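# Flip the gripper housing and return it to its tray

## Task

Turn the loose gripper housing over so it is upside down and set it back into its tray. Its two halves must stay joined, and no more than about a fingernail's width of the housing may stick out past the tray's open side. The tray is free to move, so it must end up resting on all four feet on the raised bench top, with no foot hanging more than half off an edge. Nothing may rely on the robot to stay in place at the end. Release everything and move the arms away before finishing.

## Robot and tools

Robot: two arms, left_arm and right_arm, mounted facing each other across a table. Each arm has six joints and a parallel gripper. left_arm's base sits on the +y side. The names are labels only; they do not match the left or right of any picture.

World frame: one shared frame with its origin at the table centre and +z pointing up. The table surface is at z = +0.020 m. Gripper positions in results are in metres and orientations are quaternions in w, x, y, z order. The reported hand position can be slightly wrong, more so when the arm is stretched far out. The fingers point along the gripper's +x axis and close along its y axis. end_effector_position is the point midway between the finger pads, roughly 3 to 4 cm back from the fingertips.

Tool execute_actions, argument actions: a list holding a single action, a single wait, or nothing. An empty list sends no command and just reports the current state. An action is {"rows": [...], "steps": n}, with n from 1 to 15 control steps (each 1/30 s; 15 if omitted). Each row is one control step; if there are fewer rows than steps, the last row is held. A wait is {"steps": n} with n up to 300; it counts from the previous result, and the time spent writing the reply counts toward it. The optional pictures flag (true/false) turns camera images on or off for that result; by default they come with every result. A refused call moves nothing.

Row layout: always 14 numbers, one list covering both arms, even if only one moves. First left_arm: waist, shoulder, elbow, wrist pitch, wrist yaw, wrist roll, then gripper opening; then the same seven for right_arm. The six joint values are absolute target angles in radians, in the same terms as the Joint positions line, not offsets. Ranges per arm: waist -3.054 to 3.054, shoulder 0.000 to 3.142, elbow 0.000 to 2.356, wrist pitch -1.571 to 1.571, wrist yaw -1.571 to 1.571, wrist roll -3.142 to 3.142. A target more than 0.010 rad outside a range, and beyond the joint's current angle, gets the call refused. True limits may differ from these by up to 0.010 rad; a target past a true limit is clipped there, and the result may say "joint sent to its limit" (possibly about an earlier action still running). Silence on this does not prove there is more room.

Opening is an absolute value from -1 to 1: +1 fully open (0.088 m between pads), empty fingers touch near -0.80, and values below that do nothing more. Closing fully takes at least about 0.5 s. To hold a part, keep commanding roughly 0.07 below its grip_measured; a smaller margin grips more softly. Readings can be off by about 1 mm per gripper, and read narrower by up to about 0.061 while squeezing hard. Very thin parts (under about 3 mm) get less force. Pad force tops out around 34 to 49 N and spikes briefly on first contact.

Motion: each step, a joint's target is held within a set margin of its measured angle (0.211 rad for waist, shoulder, elbow; 0.213 wrist pitch; 0.267 wrist yaw; 0.228 wrist roll), and targets that would move a gripper more than 70 mm in one step are pulled back. So large moves take several calls. Friction can leave a joint short of its target, and tiny moves may not happen; check Joint positions after every move. The arms keep heading to the last row sent while the reply is being written, until everything nearly stops or a step is HELD.

Result lines: the state line lists each arm's pose and velocities. Joint positions and Joint velocities give each arm's six joints (rad, rad/s) plus pad gap (m, m/s). grip_measured is the opening on the command scale. "joint command not followed" means a clearance check altered or blocked some joint targets; HELD marks steps where the row was partly or wholly not sent. Joint torques are total drive outputs (nonzero even in free air); External joint torques estimate outside loads, including friction and any held weight, or say "no reading". A TORQUE FAULT (load limits in N m: waist 17.2, shoulder 21.3, elbow 21.3, wrist pitch 5.61, wrist yaw 5.59, wrist roll 5.24, held weight included) freezes that arm for 10 s and drops the rest of the call. MOTOR HOT appears from 50 °C; at 95 °C an OVER-TEMPERATURE FAULT holds the arm, and if it does not cool within 30 to 60 s the arm and gripper lose power and go limp. Avoid long heavy holds.

Tool zoom_image: camera is one of cam_high, cam_left_wrist, cam_right_wrist; region is [x0, y0, x1, y1] in image pixels from the top-left, at most 504 by 504. All images are 504x504. Calibration (intrinsics, distortion, world-to-camera transforms) is given per camera; wrist camera poses follow their arm's joint readings, and small errors apply.

Tool finished_scene: pass the current scene's number as scene. It cannot be undone and reports whether the goal was met; the result states the next scene's task. Replying with no tool call ends everything.

Cautions: the housing may be tugged or loose items pushed at random. Never drop or knock anything off the table. Do not let the arms collide or press on each other. Avoid slips, slams and hard shoves; move smoothly. Before finishing, open the grippers and pull both arms clear so the housing and tray rest unsupported.

Each tool is called after "Emit:" as name([rows], argument=value, ...), one row to a line, values as JSON.

## Session

Emit:
execute_actions(actions=[])

Scene clock: 0.00 s of 5467.00 s.
left_arm: end_effector_position=(+0.3586, +0.2711, +0.2216) grip_measured=+1.000 end_effector_quat_wxyz=(-0.564, +0.613, -0.547, +0.087) end_effector_velocity=(-0.002, +0.001, -0.004) end_effector_angular_velocity=(+0.006, +0.015, +0.007) | right_arm: end_effector_position=(+0.0666, -0.1828, +0.3761) grip_measured=+0.980 end_effector_quat_wxyz=(+0.728, -0.176, +0.205, +0.631) end_effector_velocity=(+0.002, -0.001, -0.003) end_effector_angular_velocity=(-0.012, +0.005, -0.013)
Joint positions: left_arm=[ 1.256  1.098  0.351  0.072  0.618 -1.555  0.088] | right_arm=[-0.042  0.848  0.945 -0.646 -0.076 -0.043  0.087]
Joint velocities: left_arm=[-0.002 -0.002 -0.007 -0.007 -0.007 -0.007  0.   ] | right_arm=[-0.002  0.002 -0.002 -0.007  0.007  0.007 -0.   ]
Joint torques (N m, as the arm reports them, + toward a larger angle): no reading
External joint torques (N m, as the arm's controller estimates them; a push from outside toward a larger angle lowers the number): no reading
Motor temperatures (°C, as the motors report them): left_arm=[22 23 23 24 24 21] | right_arm=[22 24 21 23 24 22]
Heat: left arm: hottest wrist pitch 24 °C (+0.0 °C/min); right arm: hottest shoulder 24 °C (+0.0 °C/min).

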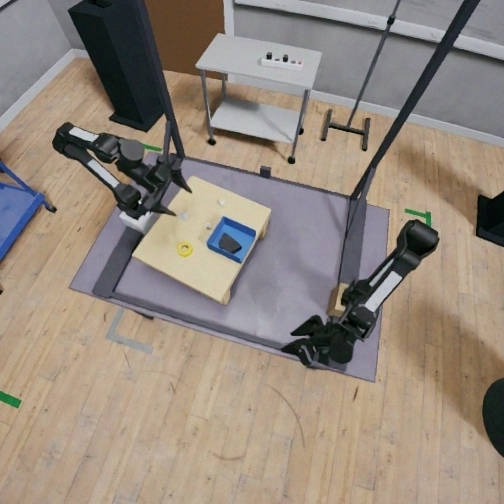

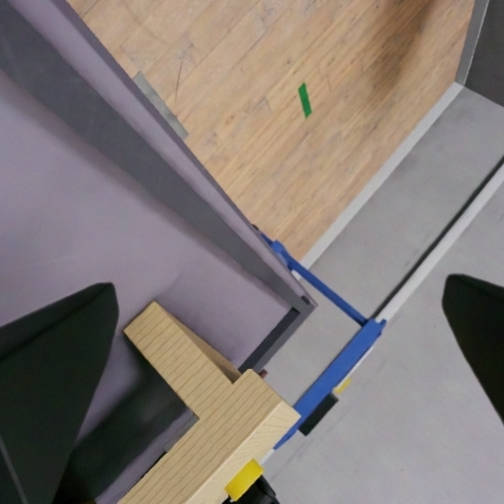

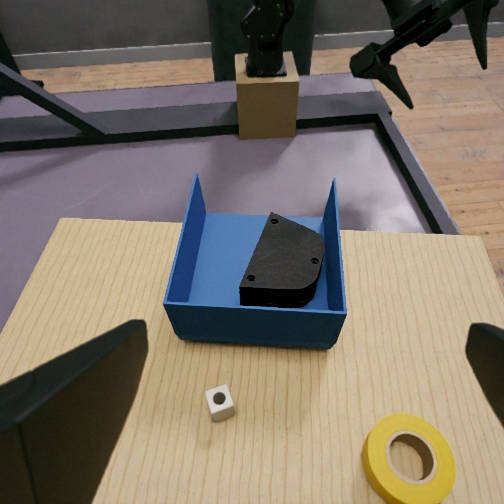

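Emit:
zoom_image(camera="cam_high", region=[120, 160, 300, 310])

Emit:
zoom_image(camera="cam_right_wrist", region=[150, 160, 360, 360])

Region (120, 160, 300, 310) of cam_high's 504x504 image, scaled by 2.800, with more detail than that image has.

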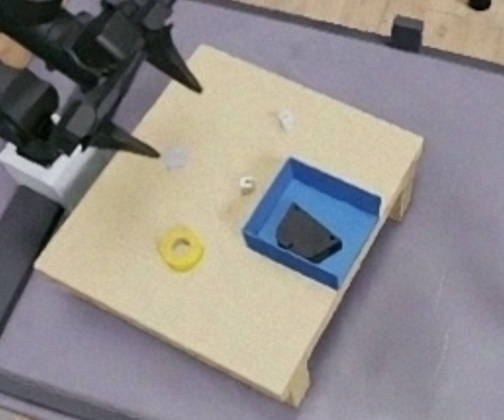

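Region (150, 160, 360, 360) of cam_right_wrist's 504x504 image, scaled by 2.400, with more detail than that image has; it fills the top 480 rows of this view, and the rest is white.

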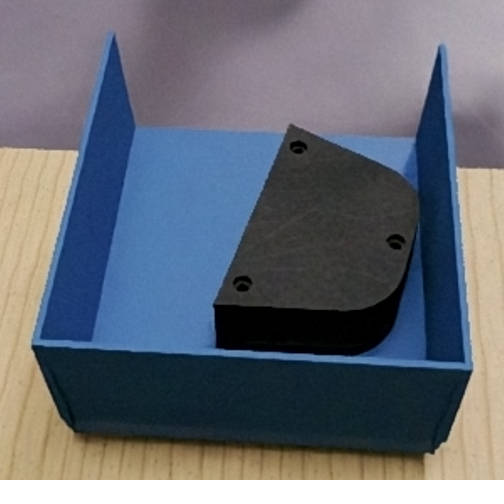

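Emit:
execute_actions([
  {"rows":[[0,0.9,0.5,0.2,0,0,1,-0.042,0.848,0.945,-0.646,-0.076,-0.043,1]]},
], pictures=false)

Emit:
execute_actions([
  {"steps":60},
])

Scene clock: 20.20 s of 5467.00 s.
left_arm: end_effector_position=(+0.3217, +0.1883, +0.3391) grip_measured=+1.000 end_effector_quat_wxyz=(+0.802, -0.354, +0.308, -0.369) end_effector_velocity=(-0.310, -0.219, +0.004) end_effector_angular_velocity=(+0.778, -1.215, -1.346) | right_arm: end_effector_position=(+0.0666, -0.1828, +0.3761) grip_measured=+0.980 end_effector_quat_wxyz=(+0.728, -0.176, +0.205, +0.631) end_effector_velocity=(-0.000, +0.000, +0.001) end_effector_angular_velocity=(+0.005, -0.017, +0.015)
Joint positions: left_arm=[ 0.687  0.911  0.485  0.191  0.049 -0.945  0.088] | right_arm=[-0.042  0.848  0.945 -0.646 -0.076 -0.043  0.087]
Joint velocities: left_arm=[-1.355 -0.012 -0.007  0.022 -0.344  1.399  0.   ] | right_arm=[-0.002 -0.002 -0.002  0.007 -0.007 -0.022  0.   ]
Joint torques (N m, as the arm reports them, + toward a larger angle): left_arm=[-0.66 -3.39  6.56  2.2  -0.13  0.21] | right_arm=[ 0.06 -2.67  6.63  1.93 -0.01  0.02]
External joint torques (N m, as the arm's controller estimates them; a push from outside toward a larger angle lowers the number): left_arm=[-0.57 -0.96 -0.18  0.51 -0.15  0.17] | right_arm=[ 0.07 -0.87 -0.32  0.2   0.02  0.01]
Motor temperatures (°C, as the motors report them): left_arm=[22 23 25 25 24 21] | right_arm=[22 24 24 26 24 22]
Heat: left arm: hottest elbow 25 °C (+3.0 °C/min); right arm: hottest wrist pitch 26 °C (+5.9 °C/min).
Steps of this call (steps 1 to 90: nothing new was sent; then 16.70 s passed at rest; steps 91 to 105: all 15 steps of this action). Readings (joint positions):
91: left_arm=[1.244 1.087 0.355 0.074 0.593 -1.541] | right_arm=[-0.042 0.848 0.945 -0.646 -0.076 -0.043]
92: left_arm=[1.218 1.071 0.359 0.085 0.556 -1.512] | right_arm=[-0.042 0.848 0.945 -0.646 -0.076 -0.043]
94: left_arm=[1.160 1.028 0.384 0.118 0.487 -1.452] | right_arm=[-0.042 0.848 0.945 -0.646 -0.076 -0.043]
98: left_arm=[1.003 0.951 0.454 0.169 0.282 -1.282] | right_arm=[-0.042 0.848 0.945 -0.646 -0.076 -0.043]
105: the state above

Scene clock: 22.20 s of 5467.00 s.
left_arm: end_effector_position=(+0.1230, +0.1310, +0.3425) grip_measured=+1.000 end_effector_quat_wxyz=(+0.685, +0.078, +0.080, -0.720) end_effector_velocity=(-0.002, +0.001, -0.003) end_effector_angular_velocity=(+0.018, +0.008, -0.008) | right_arm: end_effector_position=(+0.0666, -0.1828, +0.3761) grip_measured=+0.980 end_effector_quat_wxyz=(+0.728, -0.176, +0.205, +0.631) end_effector_velocity=(+0.001, +0.000, +0.003) end_effector_angular_velocity=(+0.010, -0.013, -0.000)
Joint positions: left_arm=[ 0.003  0.906  0.486  0.196  0.004 -0.007  0.088] | right_arm=[-0.042  0.848  0.945 -0.646 -0.076 -0.043  0.087]
Joint velocities: left_arm=[-0.002 -0.002  0.002 -0.022  0.007 -0.007  0.   ] | right_arm=[ 0.002 -0.002  0.002  0.007  0.007 -0.007 -0.   ]
Joint torques (N m, as the arm reports them, + toward a larger angle): left_arm=[-0.41 -3.35  6.48  2.23 -0.17  0.18] | right_arm=[ 0.03 -2.65  6.63  1.93  0.    0.02]
External joint torques (N m, as the arm's controller estimates them; a push from outside toward a larger angle lowers the number): left_arm=[-0.38 -1.   -0.34  0.53 -0.17  0.17] | right_arm=[ 0.04 -0.88 -0.33  0.19  0.03  0.01]
Motor temperatures (°C, as the motors report them): left_arm=[22 23 26 26 24 21] | right_arm=[22 24 24 27 24 22]
Heat: left arm: hottest elbow 26 °C (+5.4 °C/min); right arm: hottest wrist pitch 27 °C (+8.1 °C/min).
Steps of this call (steps 1 to 45: the robot went on to your last target; steps 46 to 60: nothing new was sent). Readings (joint positions):
1: left_arm=[0.641 0.911 0.485 0.192 0.039 -0.897] | right_arm=[-0.042 0.848 0.945 -0.646 -0.076 -0.043]
2: left_arm=[0.596 0.910 0.485 0.194 0.031 -0.849] | right_arm=[-0.042 0.848 0.945 -0.646 -0.076 -0.043]
4: left_arm=[0.506 0.908 0.485 0.195 0.020 -0.753] | right_arm=[-0.042 0.848 0.945 -0.646 -0.076 -0.043]
8: left_arm=[0.324 0.907 0.486 0.196 0.010 -0.561] | right_arm=[-0.042 0.848 0.945 -0.646 -0.076 -0.043]
60: the state above
All arms were judged still, so your last target was given up. Only a new action makes them travel on or press farther. Fingers that are still opening or closing keep moving.
camera_calibration (this result's frames):
cam_left_wrist: T_world_to_cam=[[-0.996444, 0.0842341, -0.00180387, 0.123896], [0.0496877, 0.570218, -0.819989, 0.225638], [-0.0680425, -0.817163, -0.572376, 0.389771], [0, 0, 0, 1]] pos_world=[0.138765, 0.179407, 0.40834]

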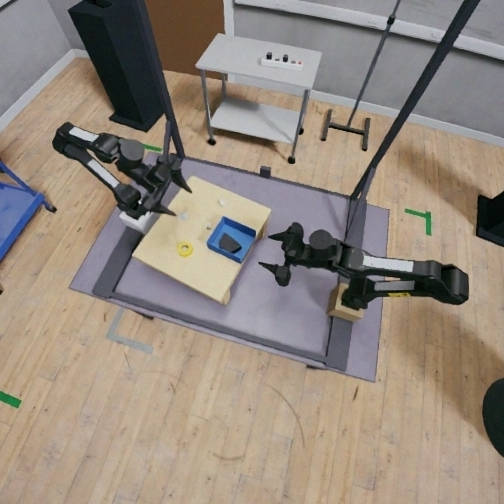

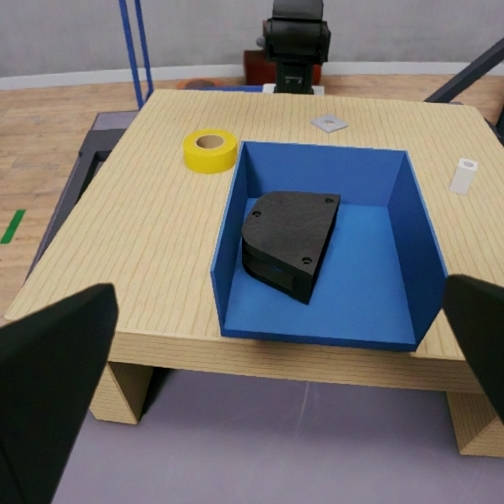

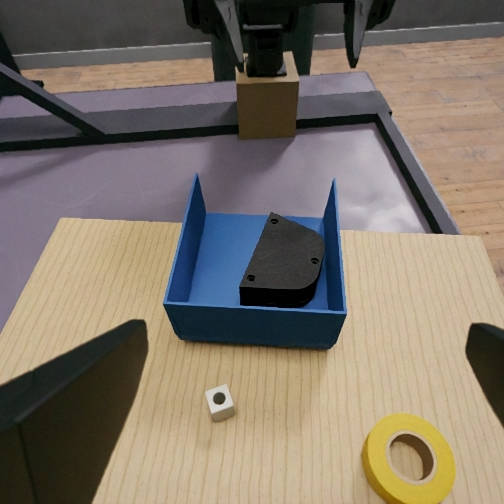

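Emit:
execute_actions([
  {"rows":[[-0.08,1.416,0.11,1.306,0,0,1,-0.042,0.848,0.945,-0.646,-0.076,-0.043,1]]},
], pictures=false)

Emit:
execute_actions([
  {"steps":60},
])

Scene clock: 32.33 s of 5467.00 s.
left_arm: end_effector_position=(+0.1020, +0.1554, +0.1708) grip_measured=+1.000 end_effector_quat_wxyz=(+0.642, +0.183, +0.166, -0.726) end_effector_velocity=(-0.010, -0.031, +0.046) end_effector_angular_velocity=(-0.618, +0.073, -0.009) | right_arm: end_effector_position=(+0.0666, -0.1828, +0.3761) grip_measured=+0.980 end_effector_quat_wxyz=(+0.728, -0.176, +0.205, +0.631) end_effector_velocity=(-0.000, +0.000, +0.001) end_effector_angular_velocity=(+0.007, -0.004, +0.008)
Joint positions: left_arm=[-0.074  1.363  0.133  0.729  0.001 -0.007  0.088] | right_arm=[-0.042  0.848  0.945 -0.646 -0.076 -0.043  0.087]
Joint velocities: left_arm=[-0.032  0.447 -0.256  1.326 -0.022 -0.007  0.   ] | right_arm=[-0.002 -0.002 -0.002  0.007 -0.007 -0.007 -0.   ]
Joint torques (N m, as the arm reports them, + toward a larger angle): left_arm=[-0.37 -3.65  3.74  2.64 -0.05  0.18] | right_arm=[ 0.02 -2.69  6.64  1.93 -0.03  0.02]
External joint torques (N m, as the arm's controller estimates them; a push from outside toward a larger angle lowers the number): left_arm=[-0.38  0.26 -2.35  0.53 -0.04  0.17] | right_arm=[ 0.02 -0.9  -0.31  0.19  0.    0.01]
Motor temperatures (°C, as the motors report them): left_arm=[22 24 27 27 24 21] | right_arm=[22 24 25 28 24 22]
Heat: left arm: hottest elbow 27 °C (+5.6 °C/min); right arm: hottest wrist pitch 28 °C (+7.4 °C/min).
Steps of this call (steps 1 to 90: nothing new was sent; then 6.63 s passed at rest; steps 91 to 105: all 15 steps of this action). Readings (joint positions):
91: left_arm=[-0.001 0.918 0.475 0.222 0.001 -0.007] | right_arm=[-0.042 0.848 0.945 -0.646 -0.076 -0.043]
92: left_arm=[-0.012 0.938 0.458 0.263 0.001 -0.007] | right_arm=[-0.042 0.848 0.945 -0.646 -0.076 -0.043]
94: left_arm=[-0.032 0.995 0.413 0.317 0.001 -0.007] | right_arm=[-0.042 0.848 0.945 -0.646 -0.076 -0.043]
98: left_arm=[-0.054 1.123 0.289 0.436 0.001 -0.007] | right_arm=[-0.042 0.848 0.945 -0.646 -0.076 -0.043]
105: the state above

Scene clock: 34.33 s of 5467.00 s.
left_arm: end_effector_position=(+0.0977, +0.1304, +0.2711) grip_measured=+1.000 end_effector_quat_wxyz=(+0.660, -0.005, -0.000, -0.751) end_effector_velocity=(+0.000, +0.001, -0.002) end_effector_angular_velocity=(+0.010, +0.021, +0.005) | right_arm: end_effector_position=(+0.0666, -0.1828, +0.3761) grip_measured=+0.980 end_effector_quat_wxyz=(+0.728, -0.176, +0.205, +0.631) end_effector_velocity=(+0.004, -0.002, -0.002) end_effector_angular_velocity=(-0.011, -0.016, -0.017)
Joint positions: left_arm=[-0.077  1.411  0.117  1.303  0.001 -0.007  0.088] | right_arm=[-0.042  0.848  0.945 -0.646 -0.076 -0.043  0.087]
Joint velocities: left_arm=[-0.002 -0.002 -0.002 -0.007 -0.007 -0.022  0.   ] | right_arm=[-0.002 -0.002 -0.002 -0.007  0.022 -0.007 -0.   ]
Joint torques (N m, as the arm reports them, + toward a larger angle): left_arm=[-0.39 -3.05  2.44  2.26 -0.03  0.18] | right_arm=[ 0.03 -2.7   6.61  1.93 -0.01  0.01]
External joint torques (N m, as the arm's controller estimates them; a push from outside toward a larger angle lowers the number): left_arm=[-0.39  0.17 -1.95  0.52 -0.03  0.17] | right_arm=[ 0.05 -0.93 -0.28  0.22  0.01  0.  ]
Motor temperatures (°C, as the motors report them): left_arm=[22 24 27 28 24 21] | right_arm=[22 24 25 28 24 22]
Heat: left arm: hottest wrist pitch 28 °C (+7.0 °C/min); right arm: hottest wrist pitch 28 °C (+7.0 °C/min).
Steps of this call (steps 1 to 45: the robot went on to your last target; steps 46 to 60: nothing new was sent). Readings (joint positions):
1: left_arm=[-0.074 1.375 0.128 0.775 0.001 -0.007] | right_arm=[-0.042 0.848 0.945 -0.646 -0.076 -0.043]
2: left_arm=[-0.075 1.383 0.125 0.822 0.001 -0.007] | right_arm=[-0.042 0.848 0.945 -0.646 -0.076 -0.043]
4: left_arm=[-0.076 1.394 0.124 0.915 0.001 -0.007] | right_arm=[-0.042 0.848 0.945 -0.646 -0.076 -0.043]
8: left_arm=[-0.077 1.405 0.120 1.096 0.001 -0.007] | right_arm=[-0.042 0.848 0.945 -0.646 -0.076 -0.043]
60: the state above
All arms were judged still, so your last target was given up. Only a new action makes them travel on or press farther. Fingers that are still opening or closing keep moving.
camera_calibration (this result's frames):
cam_left_wrist: T_world_to_cam=[[-0.987173, 0.159307, -0.0105429, 0.0902401], [0.0685267, 0.363142, -0.92921, 0.223441], [-0.144201, -0.918014, -0.369401, 0.312294], [0, 0, 0, 1]] pos_world=[0.118804, 0.191174, 0.323937]

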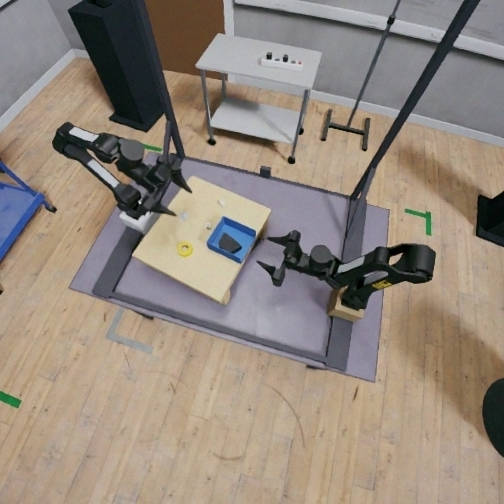

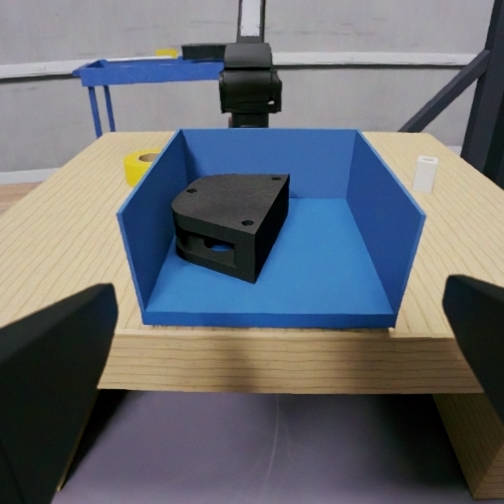

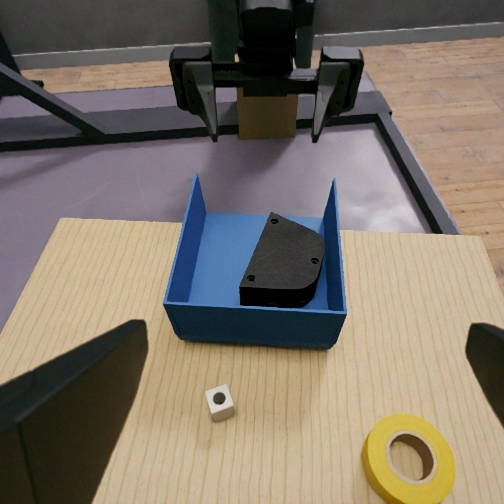

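Emit:
execute_actions([
  {"rows":[[-0.03,1.6,0.2,1.42,0,0,0.63,-0.042,0.848,0.945,-0.646,-0.076,-0.043,1]]},
], pictures=false)

Emit:
execute_actions([
  {"rows":[[-0.03,1.809,0.316,1.493,0,0,0.63,-0.042,0.848,0.945,-0.646,-0.076,-0.043,1]]},
], pictures=false)

Emit:
execute_actions([
  {"steps":30},
])

Scene clock: 43.73 s of 5467.00 s.
left_arm: end_effector_position=(+0.1095, +0.1060, +0.2629) grip_measured=+0.640 end_effector_quat_wxyz=(+0.676, -0.006, -0.001, -0.737) end_effector_velocity=(+0.004, -0.003, -0.005) end_effector_angular_velocity=(+0.013, +0.007, +0.024) | right_arm: end_effector_position=(+0.0666, -0.1828, +0.3761) grip_measured=+0.980 end_effector_quat_wxyz=(+0.728, -0.176, +0.205, +0.631) end_effector_velocity=(-0.002, -0.001, -0.004) end_effector_angular_velocity=(-0.010, +0.008, +0.015)
Joint positions: left_arm=[-0.034  1.592  0.189  1.414  0.001 -0.007  0.07 ] | right_arm=[-0.042  0.848  0.945 -0.646 -0.076 -0.043  0.087]
Joint velocities: left_arm=[ 0.002  0.027  0.007  0.007 -0.022 -0.007 -0.003] | right_arm=[-0.007 -0.002 -0.007 -0.007 -0.022 -0.007  0.   ]
Joint torques (N m, as the arm reports them, + toward a larger angle): left_arm=[ 0.31 -3.84  3.53  2.29 -0.08  0.15] | right_arm=[ 0.   -2.71  6.64  1.93 -0.01  0.03]
External joint torques (N m, as the arm's controller estimates them; a push from outside toward a larger angle lowers the number): left_arm=[ 0.31  0.18 -0.3   0.56 -0.08  0.14] | right_arm=[ 0.   -0.92 -0.3   0.2   0.03  0.02]
Motor temperatures (°C, as the motors report them): left_arm=[22 24 27 29 24 21] | right_arm=[22 24 26 29 24 22]
Heat: left arm: hottest wrist pitch 29 °C (+6.9 °C/min); right arm: hottest wrist pitch 29 °C (+6.9 °C/min).
Steps of this call (steps 1 to 90: nothing new was sent; then 5.90 s passed at rest; steps 91 to 105: all 15 steps of this action). Readings (joint positions):
91: left_arm=[-0.074 1.432 0.121 1.324 0.001 -0.007] | right_arm=[-0.042 0.848 0.945 -0.646 -0.076 -0.043]
92: left_arm=[-0.066 1.468 0.132 1.349 0.001 -0.007] | right_arm=[-0.042 0.848 0.945 -0.646 -0.076 -0.043]
94: left_arm=[-0.051 1.529 0.160 1.370 0.001 -0.007] | right_arm=[-0.042 0.848 0.945 -0.646 -0.076 -0.043]
98: left_arm=[-0.038 1.573 0.180 1.401 0.001 -0.007] | right_arm=[-0.042 0.848 0.945 -0.646 -0.076 -0.043]
105: the state above

Scene clock: 44.23 s of 5467.00 s.
left_arm: end_effector_position=(+0.1074, +0.0735, +0.2442) grip_measured=+0.632 end_effector_quat_wxyz=(+0.677, -0.000, +0.004, -0.736) end_effector_velocity=(-0.002, -0.002, -0.009) end_effector_angular_velocity=(+0.023, +0.006, -0.010) | right_arm: end_effector_position=(+0.0666, -0.1828, +0.3761) grip_measured=+0.980 end_effector_quat_wxyz=(+0.728, -0.176, +0.205, +0.631) end_effector_velocity=(+0.001, -0.004, -0.005) end_effector_angular_velocity=(-0.021, +0.007, -0.013)
Joint positions: left_arm=[-0.032  1.799  0.305  1.488  0.001 -0.007  0.07 ] | right_arm=[-0.042  0.848  0.945 -0.646 -0.076 -0.043  0.087]
Joint velocities: left_arm=[-0.002  0.037  0.007  0.007  0.007 -0.007 -0.   ] | right_arm=[-0.002 -0.007 -0.007 -0.022  0.007  0.007 -0.   ]
Joint torques (N m, as the arm reports them, + toward a larger angle): left_arm=[ 0.34 -4.97  3.26  2.21 -0.05  0.17] | right_arm=[ 0.05 -2.64  6.59  1.92 -0.01  0.02]
External joint torques (N m, as the arm's controller estimates them; a push from outside toward a larger angle lowers the number): left_arm=[ 0.35  0.05 -0.09  0.49 -0.05  0.16] | right_arm=[ 0.04 -0.86 -0.28  0.22  0.03  0.01]
Motor temperatures (°C, as the motors report them): left_arm=[22 24 27 29 24 21] | right_arm=[22 24 26 29 24 22]
Heat: left arm: hottest wrist pitch 29 °C (+6.8 °C/min); right arm: hottest wrist pitch 29 °C (+6.8 °C/min).
Steps of this call (steps 1 to 15: all 15 steps of this action). Readings (joint positions):
1: left_arm=[-0.033 1.615 0.199 1.430 0.001 -0.007] | right_arm=[-0.042 0.848 0.945 -0.646 -0.076 -0.043]
2: left_arm=[-0.033 1.654 0.220 1.448 0.001 -0.007] | right_arm=[-0.042 0.848 0.945 -0.646 -0.076 -0.043]
4: left_arm=[-0.033 1.725 0.267 1.458 0.001 -0.007] | right_arm=[-0.042 0.848 0.945 -0.646 -0.076 -0.043]
8: left_arm=[-0.033 1.778 0.294 1.479 0.001 -0.007] | right_arm=[-0.042 0.848 0.945 -0.646 -0.076 -0.043]
15: the state above

Scene clock: 45.23 s of 5467.00 s.
left_arm: end_effector_position=(+0.1073, +0.0730, +0.2436) grip_measured=+0.632 end_effector_quat_wxyz=(+0.677, +0.000, +0.005, -0.736) end_effector_velocity=(-0.002, +0.002, -0.003) end_effector_angular_velocity=(+0.012, -0.008, -0.010) | right_arm: end_effector_position=(+0.0666, -0.1828, +0.3761) grip_measured=+0.980 end_effector_quat_wxyz=(+0.728, -0.176, +0.205, +0.631) end_effector_velocity=(-0.002, -0.001, +0.000) end_effector_angular_velocity=(-0.006, -0.027, +0.028)
Joint positions: left_arm=[-0.032  1.803  0.307  1.49   0.001 -0.007  0.07 ] | right_arm=[-0.042  0.848  0.945 -0.646 -0.076 -0.043  0.087]
Joint velocities: left_arm=[-0.002 -0.002 -0.007 -0.007  0.007  0.007 -0.   ] | right_arm=[ 0.002 -0.002  0.002 -0.007 -0.007 -0.037 -0.   ]
Joint torques (N m, as the arm reports them, + toward a larger angle): left_arm=[ 0.23 -4.91  3.23  2.24 -0.07  0.19] | right_arm=[ 0.04 -2.72  6.61  1.93 -0.01  0.01]
External joint torques (N m, as the arm's controller estimates them; a push from outside toward a larger angle lowers the number): left_arm=[ 0.24  0.12 -0.12  0.53 -0.07  0.18] | right_arm=[ 0.01 -0.89 -0.36  0.2   0.03  0.  ]
Motor temperatures (°C, as the motors report them): left_arm=[22 24 27 29 24 21] | right_arm=[22 24 26 29 24 22]
Heat: left arm: hottest wrist pitch 29 °C (+6.6 °C/min); right arm: hottest wrist pitch 29 °C (+6.6 °C/min).
Steps of this call (steps 1 to 15: the robot went on to your last target; steps 16 to 30: nothing new was sent). Readings (joint positions):
1: left_arm=[-0.032 1.800 0.305 1.488 0.001 -0.007] | right_arm=[-0.042 0.848 0.945 -0.646 -0.076 -0.043]
2: left_arm=[-0.032 1.801 0.305 1.489 0.001 -0.007] | right_arm=[-0.042 0.848 0.945 -0.646 -0.076 -0.043]
4: left_arm=[-0.032 1.801 0.306 1.489 0.001 -0.007] | right_arm=[-0.042 0.848 0.945 -0.646 -0.076 -0.043]
8: left_arm=[-0.032 1.802 0.306 1.490 0.001 -0.007] | right_arm=[-0.042 0.848 0.945 -0.646 -0.076 -0.043]
30: the state above
All arms were judged still, so your last target was given up. Only a new action makes them travel on or press farther. Fingers that are still opening or closing keep moving.
camera_calibration (this result's frames):
cam_left_wrist: T_world_to_cam=[[-0.993285, 0.115252, -0.0100758, 0.112387], [0.0533721, 0.379222, -0.923765, 0.217294], [-0.102645, -0.9181, -0.382827, 0.249647], [0, 0, 0, 1]] pos_world=[0.12566, 0.133846, 0.297433]

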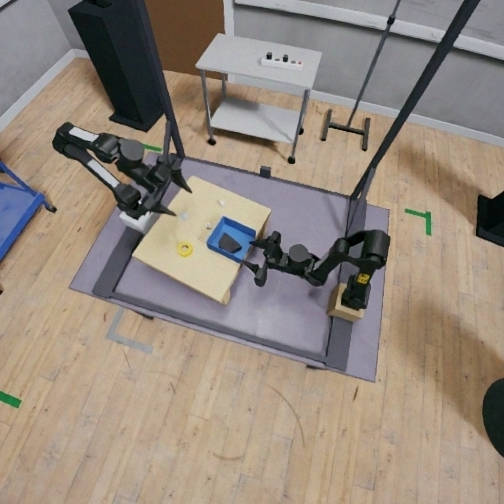

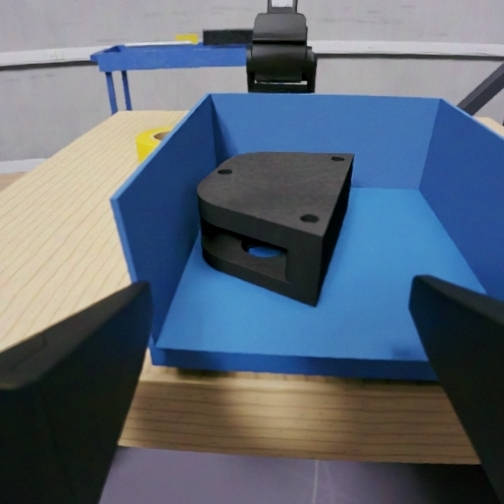

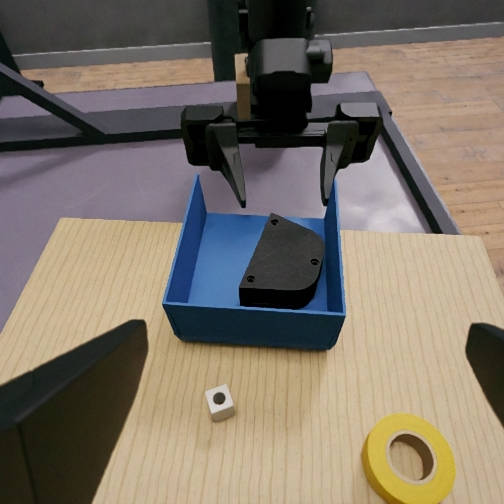

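Emit:
execute_actions([
  {"rows":[[0.02,1.809,0.316,1.493,0,0,-1,-0.042,0.848,0.945,-0.646,-0.076,-0.043,1]]},
], pictures=false)

Emit:
execute_actions([
  {"rows":[[0.02,1.88,0.425,1.46,0,0,-1,-0.042,0.848,0.945,-0.646,-0.076,-0.043,1]]},
])

Scene clock: 54.43 s of 5467.00 s.
left_arm: end_effector_position=(+0.1254, +0.0716, +0.2439) grip_measured=-0.781 end_effector_quat_wxyz=(+0.694, -0.000, +0.004, -0.720) end_effector_velocity=(+0.002, +0.002, +0.000) end_effector_angular_velocity=(-0.003, -0.007, +0.010) | right_arm: end_effector_position=(+0.0666, -0.1828, +0.3761) grip_measured=+0.980 end_effector_quat_wxyz=(+0.728, -0.176, +0.205, +0.631) end_effector_velocity=(-0.001, -0.001, -0.002) end_effector_angular_velocity=(-0.007, -0.001, +0.008)
Joint positions: left_arm=[ 0.016  1.803  0.308  1.49   0.002 -0.006  0.001] | right_arm=[-0.042  0.848  0.945 -0.646 -0.076 -0.043  0.087]
Joint velocities: left_arm=[ 0.002 -0.002 -0.007  0.007 -0.007  0.007 -0.   ] | right_arm=[-0.002 -0.002 -0.002 -0.007 -0.007 -0.007 -0.   ]
Joint torques (N m, as the arm reports them, + toward a larger angle): left_arm=[ 0.06 -4.99  3.06  2.2  -0.1   0.18] | right_arm=[ 0.08 -2.65  6.63  1.93 -0.03  0.02]
External joint torques (N m, as the arm's controller estimates them; a push from outside toward a larger angle lowers the number): left_arm=[ 0.06  0.07 -0.31  0.48 -0.1   0.17] | right_arm=[ 0.08 -0.87 -0.29  0.21  0.01  0.01]
Motor temperatures (°C, as the motors report them): left_arm=[22 24 26 30 24 21] | right_arm=[22 24 27 29 24 22]
Heat: left arm: hottest wrist pitch 30 °C (+6.6 °C/min); right arm: hottest wrist pitch 29 °C (+5.5 °C/min).
Steps of this call (steps 1 to 90: nothing new was sent; then 5.70 s passed at rest; steps 91 to 105: all 15 steps of this action). Readings (joint positions):
91: left_arm=[-0.029 1.803 0.307 1.490 0.002 -0.006] | right_arm=[-0.042 0.848 0.945 -0.646 -0.076 -0.043]
92: left_arm=[-0.020 1.803 0.307 1.490 0.002 -0.006] | right_arm=[-0.042 0.848 0.945 -0.646 -0.076 -0.043]
94: left_arm=[-0.001 1.803 0.308 1.490 0.002 -0.006] | right_arm=[-0.042 0.848 0.945 -0.646 -0.076 -0.043]
98: left_arm=[0.012 1.803 0.308 1.490 0.002 -0.006] | right_arm=[-0.042 0.848 0.945 -0.646 -0.076 -0.043]
105: the state above

Scene clock: 54.93 s of 5467.00 s.
left_arm: end_effector_position=(+0.1250, +0.0451, +0.2442) grip_measured=-0.781 end_effector_quat_wxyz=(+0.695, -0.004, +0.001, -0.719) end_effector_velocity=(-0.000, -0.004, +0.001) end_effector_angular_velocity=(-0.002, +0.022, +0.005) | right_arm: end_effector_position=(+0.0666, -0.1828, +0.3761) grip_measured=+0.980 end_effector_quat_wxyz=(+0.728, -0.176, +0.205, +0.631) end_effector_velocity=(-0.003, -0.001, -0.002) end_effector_angular_velocity=(-0.004, +0.019, +0.013)
Joint positions: left_arm=[ 0.017  1.873  0.414  1.462  0.002 -0.006  0.001] | right_arm=[-0.042  0.848  0.945 -0.646 -0.076 -0.043  0.087]
Joint velocities: left_arm=[-0.002  0.007  0.017 -0.007 -0.007 -0.022  0.   ] | right_arm=[-0.002 -0.002 -0.002 -0.007 -0.022  0.007 -0.   ]
Joint torques (N m, as the arm reports them, + toward a larger angle): left_arm=[ 0.34 -5.65  3.3   1.76 -0.09  0.18] | right_arm=[ 0.09 -2.67  6.61  1.94 -0.02  0.02]
External joint torques (N m, as the arm's controller estimates them; a push from outside toward a larger angle lowers the number): left_arm=[ 0.3   0.1  -0.29  0.02 -0.08  0.17] | right_arm=[ 0.07 -0.88 -0.33  0.21  0.03  0.01]
Motor temperatures (°C, as the motors report them): left_arm=[22 24 26 30 24 21] | right_arm=[22 24 27 29 24 22]
Heat: left arm: hottest wrist pitch 30 °C (+6.6 °C/min); right arm: hottest wrist pitch 29 °C (+5.5 °C/min).
Steps of this call (steps 1 to 15: all 15 steps of this action). Readings (joint positions):
1: left_arm=[0.017 1.811 0.317 1.490 0.002 -0.006] | right_arm=[-0.042 0.848 0.945 -0.646 -0.076 -0.043]
2: left_arm=[0.017 1.824 0.336 1.484 0.002 -0.006] | right_arm=[-0.042 0.848 0.945 -0.646 -0.076 -0.043]
4: left_arm=[0.017 1.850 0.376 1.473 0.002 -0.006] | right_arm=[-0.042 0.848 0.945 -0.646 -0.076 -0.043]
8: left_arm=[0.017 1.865 0.405 1.467 0.002 -0.006] | right_arm=[-0.042 0.848 0.945 -0.646 -0.076 -0.043]
15: the state above
camera_calibration (this result's frames):
cam_left_wrist: T_world_to_cam=[[-0.997726, 0.0665258, -0.0107944, 0.136064], [0.0348291, 0.371834, -0.927646, 0.230978], [-0.0576986, -0.925913, -0.373305, 0.218492], [0, 0, 0, 1]] pos_world=[0.140317, 0.107367, 0.297299]

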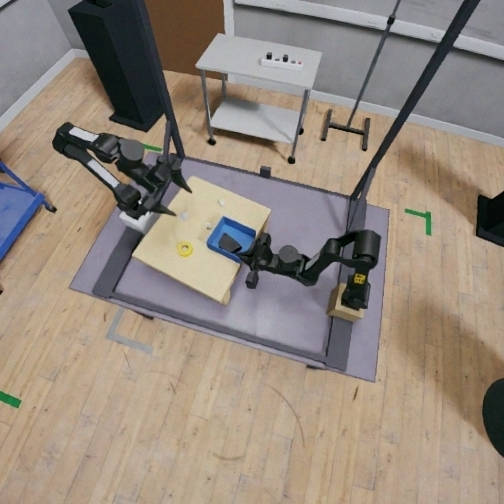

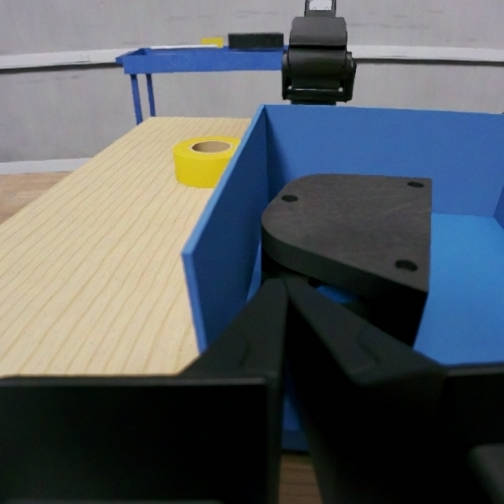

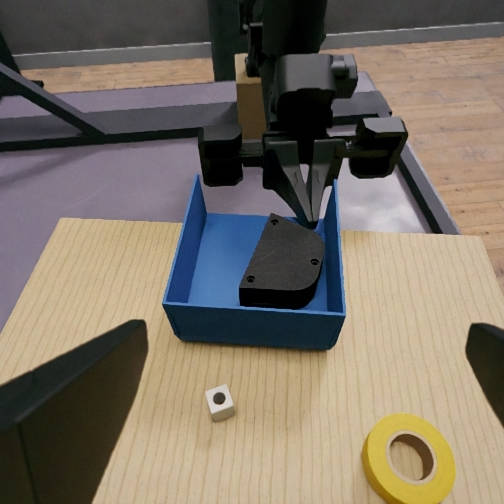

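Emit:
execute_actions([
  {"rows":[[0.02,1.95,0.53,1.426,0,0,-1,-0.042,0.848,0.945,-0.646,-0.076,-0.043,1]]},
])

Scene clock: 61.43 s of 5467.00 s.
left_arm: end_effector_position=(+0.1241, +0.0196, +0.2421) grip_measured=-0.781 end_effector_quat_wxyz=(+0.695, -0.005, -0.000, -0.719) end_effector_velocity=(+0.002, -0.003, -0.006) end_effector_angular_velocity=(+0.021, -0.023, +0.020) | right_arm: end_effector_position=(+0.0666, -0.1828, +0.3761) grip_measured=+0.980 end_effector_quat_wxyz=(+0.728, -0.176, +0.205, +0.631) end_effector_velocity=(+0.001, -0.002, -0.002) end_effector_angular_velocity=(-0.009, -0.008, -0.005)
Joint positions: left_arm=[ 0.017  1.941  0.519  1.43   0.002 -0.006  0.001] | right_arm=[-0.042  0.848  0.945 -0.646 -0.076 -0.043  0.087]
Joint velocities: left_arm=[-0.002  0.012  0.012 -0.022 -0.022  0.022  0.   ] | right_arm=[-0.002 -0.002 -0.002 -0.007  0.007 -0.007 -0.   ]
Joint torques (N m, as the arm reports them, + toward a larger angle): left_arm=[ 0.27 -6.05  3.52  1.66 -0.06  0.16] | right_arm=[ 0.11 -2.71  6.62  1.93 -0.02  0.02]
External joint torques (N m, as the arm's controller estimates them; a push from outside toward a larger angle lowers the number): left_arm=[ 0.26  0.27 -0.19 -0.04 -0.06  0.15] | right_arm=[ 0.12 -0.92 -0.32  0.2   0.02  0.01]
Motor temperatures (°C, as the motors report them): left_arm=[22 24 26 30 24 21] | right_arm=[22 24 27 30 24 22]
Heat: left arm: hottest wrist pitch 30 °C (+6.1 °C/min); right arm: hottest wrist pitch 30 °C (+6.1 °C/min).
Steps of this call (steps 1 to 15: the robot went on to your last target; steps 16 to 90: nothing new was sent; then 3.00 s passed at rest; steps 91 to 105: all 15 steps of this action). Readings (joint positions):
91: left_arm=[0.017 1.881 0.426 1.459 0.002 -0.006] | right_arm=[-0.042 0.848 0.945 -0.646 -0.076 -0.043]
92: left_arm=[0.017 1.894 0.444 1.451 0.002 -0.006] | right_arm=[-0.042 0.848 0.945 -0.646 -0.076 -0.043]
94: left_arm=[0.017 1.920 0.483 1.439 0.002 -0.006] | right_arm=[-0.042 0.848 0.945 -0.646 -0.076 -0.043]
98: left_arm=[0.017 1.935 0.510 1.433 0.002 -0.006] | right_arm=[-0.042 0.848 0.945 -0.646 -0.076 -0.043]
105: the state above
camera_calibration (this result's frames):
cam_left_wrist: T_world_to_cam=[[-0.997727, 0.0664927, -0.0108955, 0.136915], [0.0347345, 0.369002, -0.928779, 0.238947], [-0.0577365, -0.927047, -0.370473, 0.193391], [0, 0, 0, 1]] pos_world=[0.13947, 0.0820062, 0.295067]

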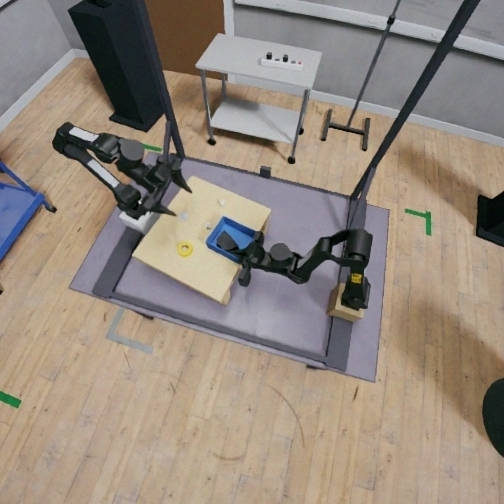

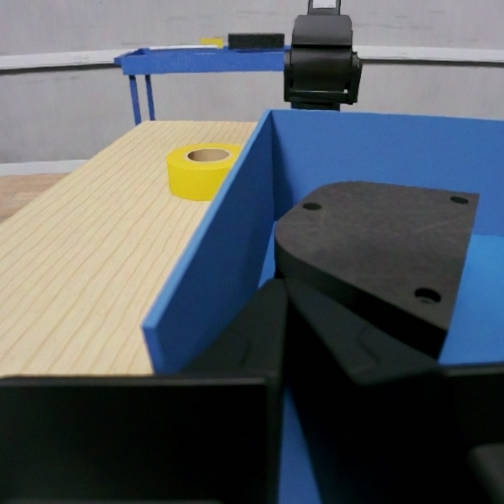

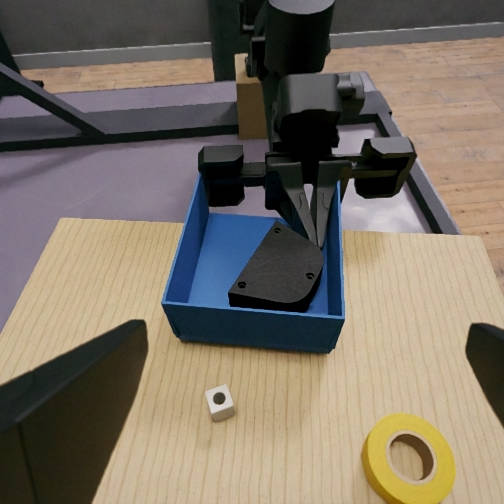

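Contact made; sweep toward -x.

Emit:
execute_actions([
  {"rows":[[0.01,1.95,0.53,1.426,0,0,-1,-0.042,0.848,0.945,-0.646,-0.076,-0.043,1],[0.0,1.95,0.53,1.426,0,0,-1,-0.042,0.848,0.945,-0.646,-0.076,-0.043,1],[-0.01,1.95,0.53,1.426,0,0,-1,-0.042,0.848,0.945,-0.646,-0.076,-0.043,1],[-0.02,1.95,0.53,1.426,0,0,-1,-0.042,0.848,0.945,-0.646,-0.076,-0.043,1],[-0.03,1.95,0.53,1.426,0,0,-1,-0.042,0.848,0.945,-0.646,-0.076,-0.043,1],[-0.04,1.95,0.53,1.426,0,0,-1,-0.042,0.848,0.945,-0.646,-0.076,-0.043,1],[-0.05,1.95,0.53,1.426,0,0,-1,-0.042,0.848,0.945,-0.646,-0.076,-0.043,1]]},
])

Scene clock: 67.53 s of 5467.00 s.
left_arm: end_effector_position=(+0.0984, +0.0203, +0.2427) grip_measured=-0.781 end_effector_quat_wxyz=(+0.673, -0.005, -0.001, -0.740) end_effector_velocity=(-0.011, +0.000, +0.003) end_effector_angular_velocity=(-0.013, -0.006, -0.029) | right_arm: end_effector_position=(+0.0666, -0.1828, +0.3761) grip_measured=+0.980 end_effector_quat_wxyz=(+0.728, -0.176, +0.205, +0.631) end_effector_velocity=(+0.000, -0.001, -0.002) end_effector_angular_velocity=(-0.009, -0.008, -0.000)
Joint positions: left_arm=[-0.043  1.942  0.522  1.429  0.001 -0.006  0.001] | right_arm=[-0.042  0.848  0.945 -0.646 -0.076 -0.043  0.087]
Joint velocities: left_arm=[-0.022 -0.002  0.002  0.007  0.007  0.007 -0.   ] | right_arm=[ 0.002 -0.002 -0.002 -0.007  0.007 -0.007 -0.   ]
Joint torques (N m, as the arm reports them, + toward a larger angle): left_arm=[-0.51 -6.25  3.26  1.68 -0.05  0.14] | right_arm=[ 0.04 -2.67  6.65  1.92 -0.02  0.03]
External joint torques (N m, as the arm's controller estimates them; a push from outside toward a larger angle lowers the number): left_arm=[-0.44  0.15 -0.52 -0.05 -0.06  0.13] | right_arm=[ 0.02 -0.86 -0.29  0.2   0.02  0.02]
Motor temperatures (°C, as the motors report them): left_arm=[22 25 26 30 24 21] | right_arm=[22 24 27 30 24 22]
Heat: left arm: hottest wrist pitch 30 °C (+6.0 °C/min); right arm: hottest wrist pitch 30 °C (+5.0 °C/min).
Steps of this call (steps 1 to 15: the robot went on to your last target; steps 16 to 90: nothing new was sent; then 2.60 s passed at rest; steps 91 to 105: all 15 steps of this action). Readings (joint positions):
91: left_arm=[0.017 1.942 0.521 1.429 0.002 -0.006] | right_arm=[-0.042 0.848 0.945 -0.646 -0.076 -0.043]
92: left_arm=[0.017 1.942 0.521 1.429 0.002 -0.006] | right_arm=[-0.042 0.848 0.945 -0.646 -0.076 -0.043]
94: left_arm=[0.010 1.942 0.521 1.429 0.001 -0.006] | right_arm=[-0.042 0.848 0.945 -0.646 -0.076 -0.043]
98: left_arm=[-0.022 1.942 0.522 1.429 0.001 -0.006] | right_arm=[-0.042 0.848 0.945 -0.646 -0.076 -0.043]
105: the state above
camera_calibration (this result's frames):
cam_left_wrist: T_world_to_cam=[[-0.992009, 0.125694, -0.0109553, 0.109497], [0.0564519, 0.364519, -0.929483, 0.238213], [-0.112837, -0.922674, -0.368702, 0.197707], [0, 0, 0, 1]] pos_world=[0.117483, 0.0818232, 0.295509]

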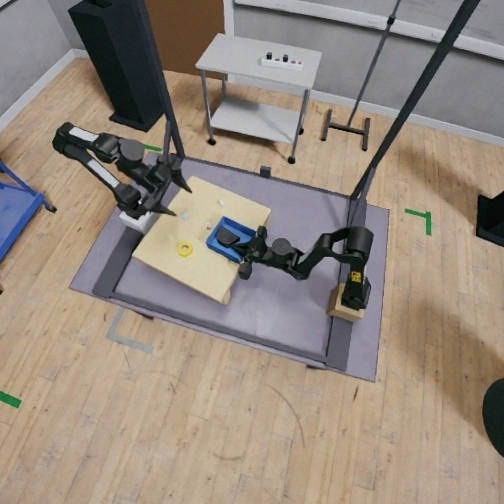

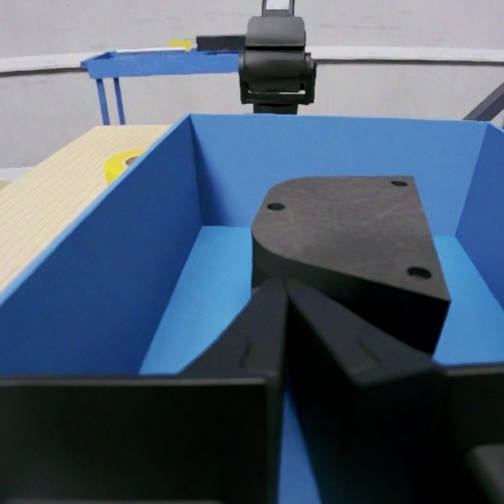

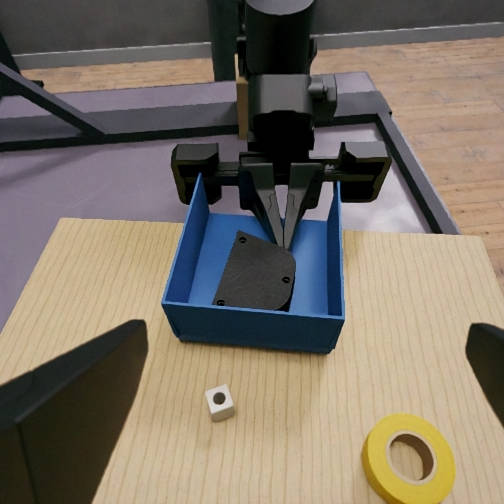

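Emit:
execute_actions([
  {"rows":[[-0.05,1.809,0.316,1.493,0,0,-1,-0.04,1.2,1.5,-1.0,0,0,0.75]]},
], pictures=false)

Emit:
execute_actions([
  {"rows":[[-0.05,1.416,0.11,1.306,0,0,-1,-0.04,1.752,1.773,-1.221,0,0,0.75]]},
], pictures=false)

Emit:
execute_actions([
  {"steps":40},
])

Scene clock: 73.07 s of 5467.00 s.
left_arm: end_effector_position=(+0.1012, +0.0684, +0.2426) grip_measured=-0.781 end_effector_quat_wxyz=(+0.671, +0.000, +0.005, -0.741) end_effector_velocity=(+0.001, +0.008, -0.001) end_effector_angular_velocity=(+0.013, +0.006, +0.005) | right_arm: end_effector_position=(+0.0846, -0.1514, +0.4414) grip_measured=+0.758 end_effector_quat_wxyz=(+0.735, -0.211, +0.264, +0.588) end_effector_velocity=(+0.000, -0.007, +0.107) end_effector_angular_velocity=(+0.236, -0.054, -0.013)
Joint positions: left_arm=[-0.047  1.821  0.326  1.488  0.001 -0.006  0.001] | right_arm=[-0.042  1.175  1.47  -0.983 -0.007 -0.006  0.076]
Joint velocities: left_arm=[-0.002 -0.027 -0.032 -0.007 -0.007 -0.007 -0.   ] | right_arm=[-0.002 -0.002  0.305 -0.066  0.007  0.007 -0.002]
Joint torques (N m, as the arm reports them, + toward a larger angle): left_arm=[-0.31 -6.91  1.9   2.32 -0.1   0.14] | right_arm=[ 0.15 -2.31  5.5   1.23  0.29  0.2 ]
External joint torques (N m, as the arm's controller estimates them; a push from outside toward a larger angle lowers the number): left_arm=[-0.29 -1.71 -1.55  0.59 -0.1   0.13] | right_arm=[ 0.15  0.09 -0.12 -0.15  0.3   0.19]
Motor temperatures (°C, as the motors report them): left_arm=[22 25 26 30 24 21] | right_arm=[22 24 28 30 24 22]
Heat: left arm: hottest wrist pitch 30 °C (+5.1 °C/min); right arm: hottest wrist pitch 30 °C (+4.1 °C/min).
Steps of this call (steps 1 to 15: the robot went on to your last target; steps 16 to 90: nothing new was sent; then 2.03 s passed at rest; steps 91 to 105: all 15 steps of this action). Readings (joint positions):
91: left_arm=[-0.045 1.931 0.505 1.432 0.001 -0.006] | right_arm=[-0.042 0.867 0.966 -0.682 -0.069 -0.040]
92: left_arm=[-0.046 1.911 0.471 1.446 0.001 -0.006] | right_arm=[-0.042 0.902 1.010 -0.737 -0.055 -0.033]
94: left_arm=[-0.047 1.867 0.399 1.465 0.001 -0.006] | right_arm=[-0.042 0.993 1.106 -0.814 -0.033 -0.021]
98: left_arm=[-0.047 1.836 0.346 1.480 0.001 -0.006] | right_arm=[-0.042 1.136 1.273 -0.937 -0.015 -0.011]
105: the state above

Scene clock: 73.57 s of 5467.00 s.
left_arm: end_effector_position=(+0.1070, +0.1276, +0.2671) grip_measured=-0.781 end_effector_quat_wxyz=(+0.671, -0.001, +0.003, -0.741) end_effector_velocity=(-0.001, +0.013, +0.007) end_effector_angular_velocity=(-0.018, -0.006, -0.010) | right_arm: end_effector_position=(+0.1030, -0.0737, +0.3386) grip_measured=+0.753 end_effector_quat_wxyz=(+0.650, -0.344, +0.433, +0.520) end_effector_velocity=(+0.012, +0.052, -0.174) end_effector_angular_velocity=(-0.491, +0.119, +0.007)
Joint positions: left_arm=[-0.047  1.435  0.12   1.312  0.001 -0.006  0.001] | right_arm=[-0.042  1.711  1.753 -1.215 -0.005 -0.005  0.076]
Joint velocities: left_arm=[-0.002 -0.095 -0.042 -0.037  0.007  0.007 -0.   ] | right_arm=[-0.002  0.466 -0.002 -0.037 -0.007 -0.007  0.   ]
Joint torques (N m, as the arm reports them, + toward a larger angle): left_arm=[-0.28 -4.54  2.31  1.8  -0.05  0.18] | right_arm=[ 0.18 -9.81  7.98  0.98  0.18  0.21]
External joint torques (N m, as the arm's controller estimates them; a push from outside toward a larger angle lowers the number): left_arm=[-0.28 -1.24 -2.08  0.05 -0.05  0.17] | right_arm=[ 0.17  0.16  0.25 -0.06  0.2   0.2 ]
Motor temperatures (°C, as the motors report them): left_arm=[22 25 26 30 24 21] | right_arm=[22 24 28 30 24 22]
Heat: left arm: hottest wrist pitch 30 °C (+5.0 °C/min); right arm: hottest wrist pitch 30 °C (+4.0 °C/min).
Steps of this call (steps 1 to 15: all 15 steps of this action). Readings (joint positions):
1: left_arm=[-0.047 1.798 0.307 1.464 0.001 -0.006] | right_arm=[-0.042 1.196 1.499 -1.022 -0.006 -0.006]
2: left_arm=[-0.047 1.755 0.273 1.426 0.001 -0.006] | right_arm=[-0.042 1.229 1.547 -1.076 -0.006 -0.006]
4: left_arm=[-0.047 1.661 0.193 1.374 0.001 -0.006] | right_arm=[-0.042 1.312 1.639 -1.124 -0.006 -0.005]
8: left_arm=[-0.047 1.508 0.138 1.336 0.001 -0.006] | right_arm=[-0.042 1.478 1.730 -1.185 -0.005 -0.005]
15: the state above

Scene clock: 74.90 s of 5467.00 s.
left_arm: end_effector_position=(+0.1071, +0.1289, +0.2688) grip_measured=-0.781 end_effector_quat_wxyz=(+0.671, -0.003, +0.002, -0.741) end_effector_velocity=(+0.000, +0.002, -0.003) end_effector_angular_velocity=(+0.013, +0.006, +0.005) | right_arm: end_effector_position=(+0.1040, -0.0697, +0.3348) grip_measured=+0.753 end_effector_quat_wxyz=(+0.648, -0.348, +0.437, +0.518) end_effector_velocity=(+0.002, -0.003, -0.001) end_effector_angular_velocity=(-0.009, -0.008, +0.002)
Joint positions: left_arm=[-0.047  1.423  0.117  1.308  0.001 -0.006  0.001] | right_arm=[-0.042  1.734  1.767 -1.219 -0.005 -0.005  0.076]
Joint velocities: left_arm=[-0.002 -0.002 -0.007 -0.007 -0.007 -0.007 -0.   ] | right_arm=[-0.002 -0.002 -0.002 -0.007  0.007 -0.007  0.   ]
Joint torques (N m, as the arm reports them, + toward a larger angle): left_arm=[-0.38 -4.57  2.6   1.78 -0.09  0.15] | right_arm=[ 0.2  -6.85  6.69  0.85  0.2   0.2 ]
External joint torques (N m, as the arm's controller estimates them; a push from outside toward a larger angle lowers the number): left_arm=[-0.39 -1.36 -1.66  0.06 -0.09  0.15] | right_arm=[ 0.2   0.76  0.35 -0.15  0.21  0.19]
Motor temperatures (°C, as the motors report them): left_arm=[22 25 26 30 24 21] | right_arm=[22 25 28 30 24 22]
Heat: left arm: hottest wrist pitch 30 °C (+5.0 °C/min); right arm: hottest wrist pitch 30 °C (+4.0 °C/min).
Steps of this call (steps 1 to 30: the robot went on to your last target; steps 31 to 40: nothing new was sent). Readings (joint positions):
1: left_arm=[-0.047 1.432 0.119 1.311 0.001 -0.006] | right_arm=[-0.042 1.723 1.753 -1.215 -0.005 -0.005]
2: left_arm=[-0.047 1.430 0.119 1.311 0.001 -0.006] | right_arm=[-0.042 1.729 1.753 -1.216 -0.005 -0.005]
4: left_arm=[-0.047 1.427 0.118 1.310 0.001 -0.006] | right_arm=[-0.042 1.731 1.757 -1.218 -0.005 -0.005]
8: left_arm=[-0.047 1.424 0.117 1.309 0.001 -0.006] | right_arm=[-0.042 1.731 1.767 -1.218 -0.005 -0.005]
40: the state above
All arms were judged still, so your last target was given up. Only a new action makes them travel on or press farther. Fingers that are still opening or closing keep moving.
camera_calibration (this result's frames):
cam_left_wrist: T_world_to_cam=[[-0.991415, 0.130308, -0.0107303, 0.104027], [0.0587427, 0.3706, -0.926933, 0.220662], [-0.11681, -0.919606, -0.375073, 0.310271], [0, 0, 0, 1]] pos_world=[0.126415, 0.189994, 0.32203]
cam_right_wrist: T_world_to_cam=[[0.976533, -0.214053, -0.0237572, -0.0936771], [-0.215082, -0.974963, -0.0564482, 0.00879569], [-0.0110795, 0.0602333, -0.998123, 0.420145], [0, 0, 0, 1]] pos_world=[0.0980256, -0.0367831, 0.417627]

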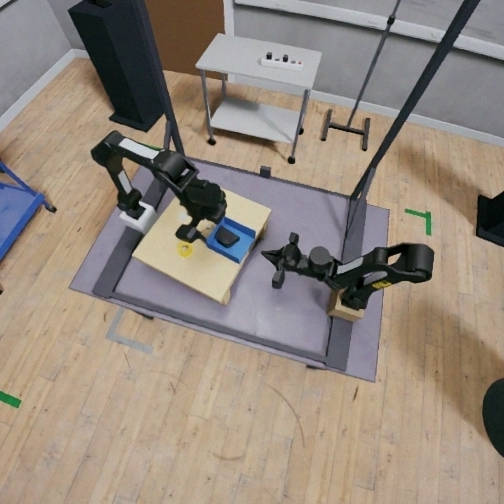

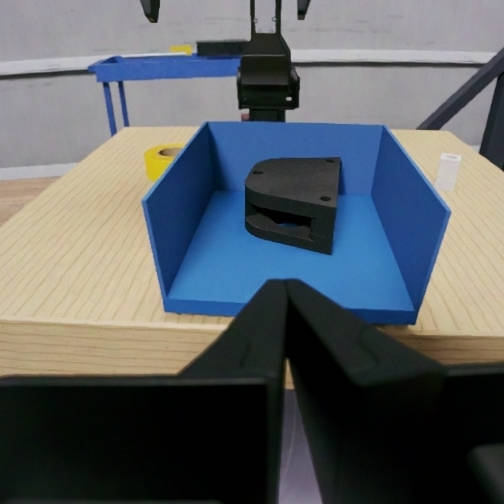

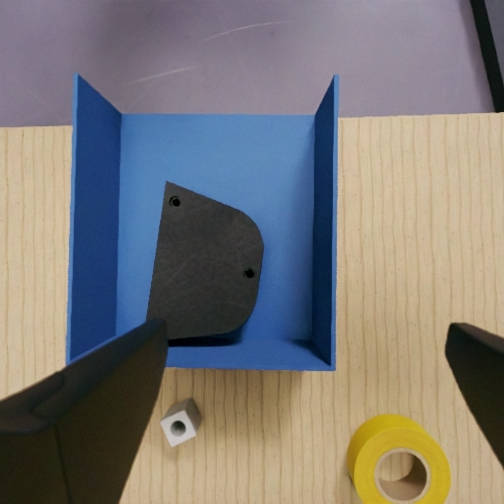

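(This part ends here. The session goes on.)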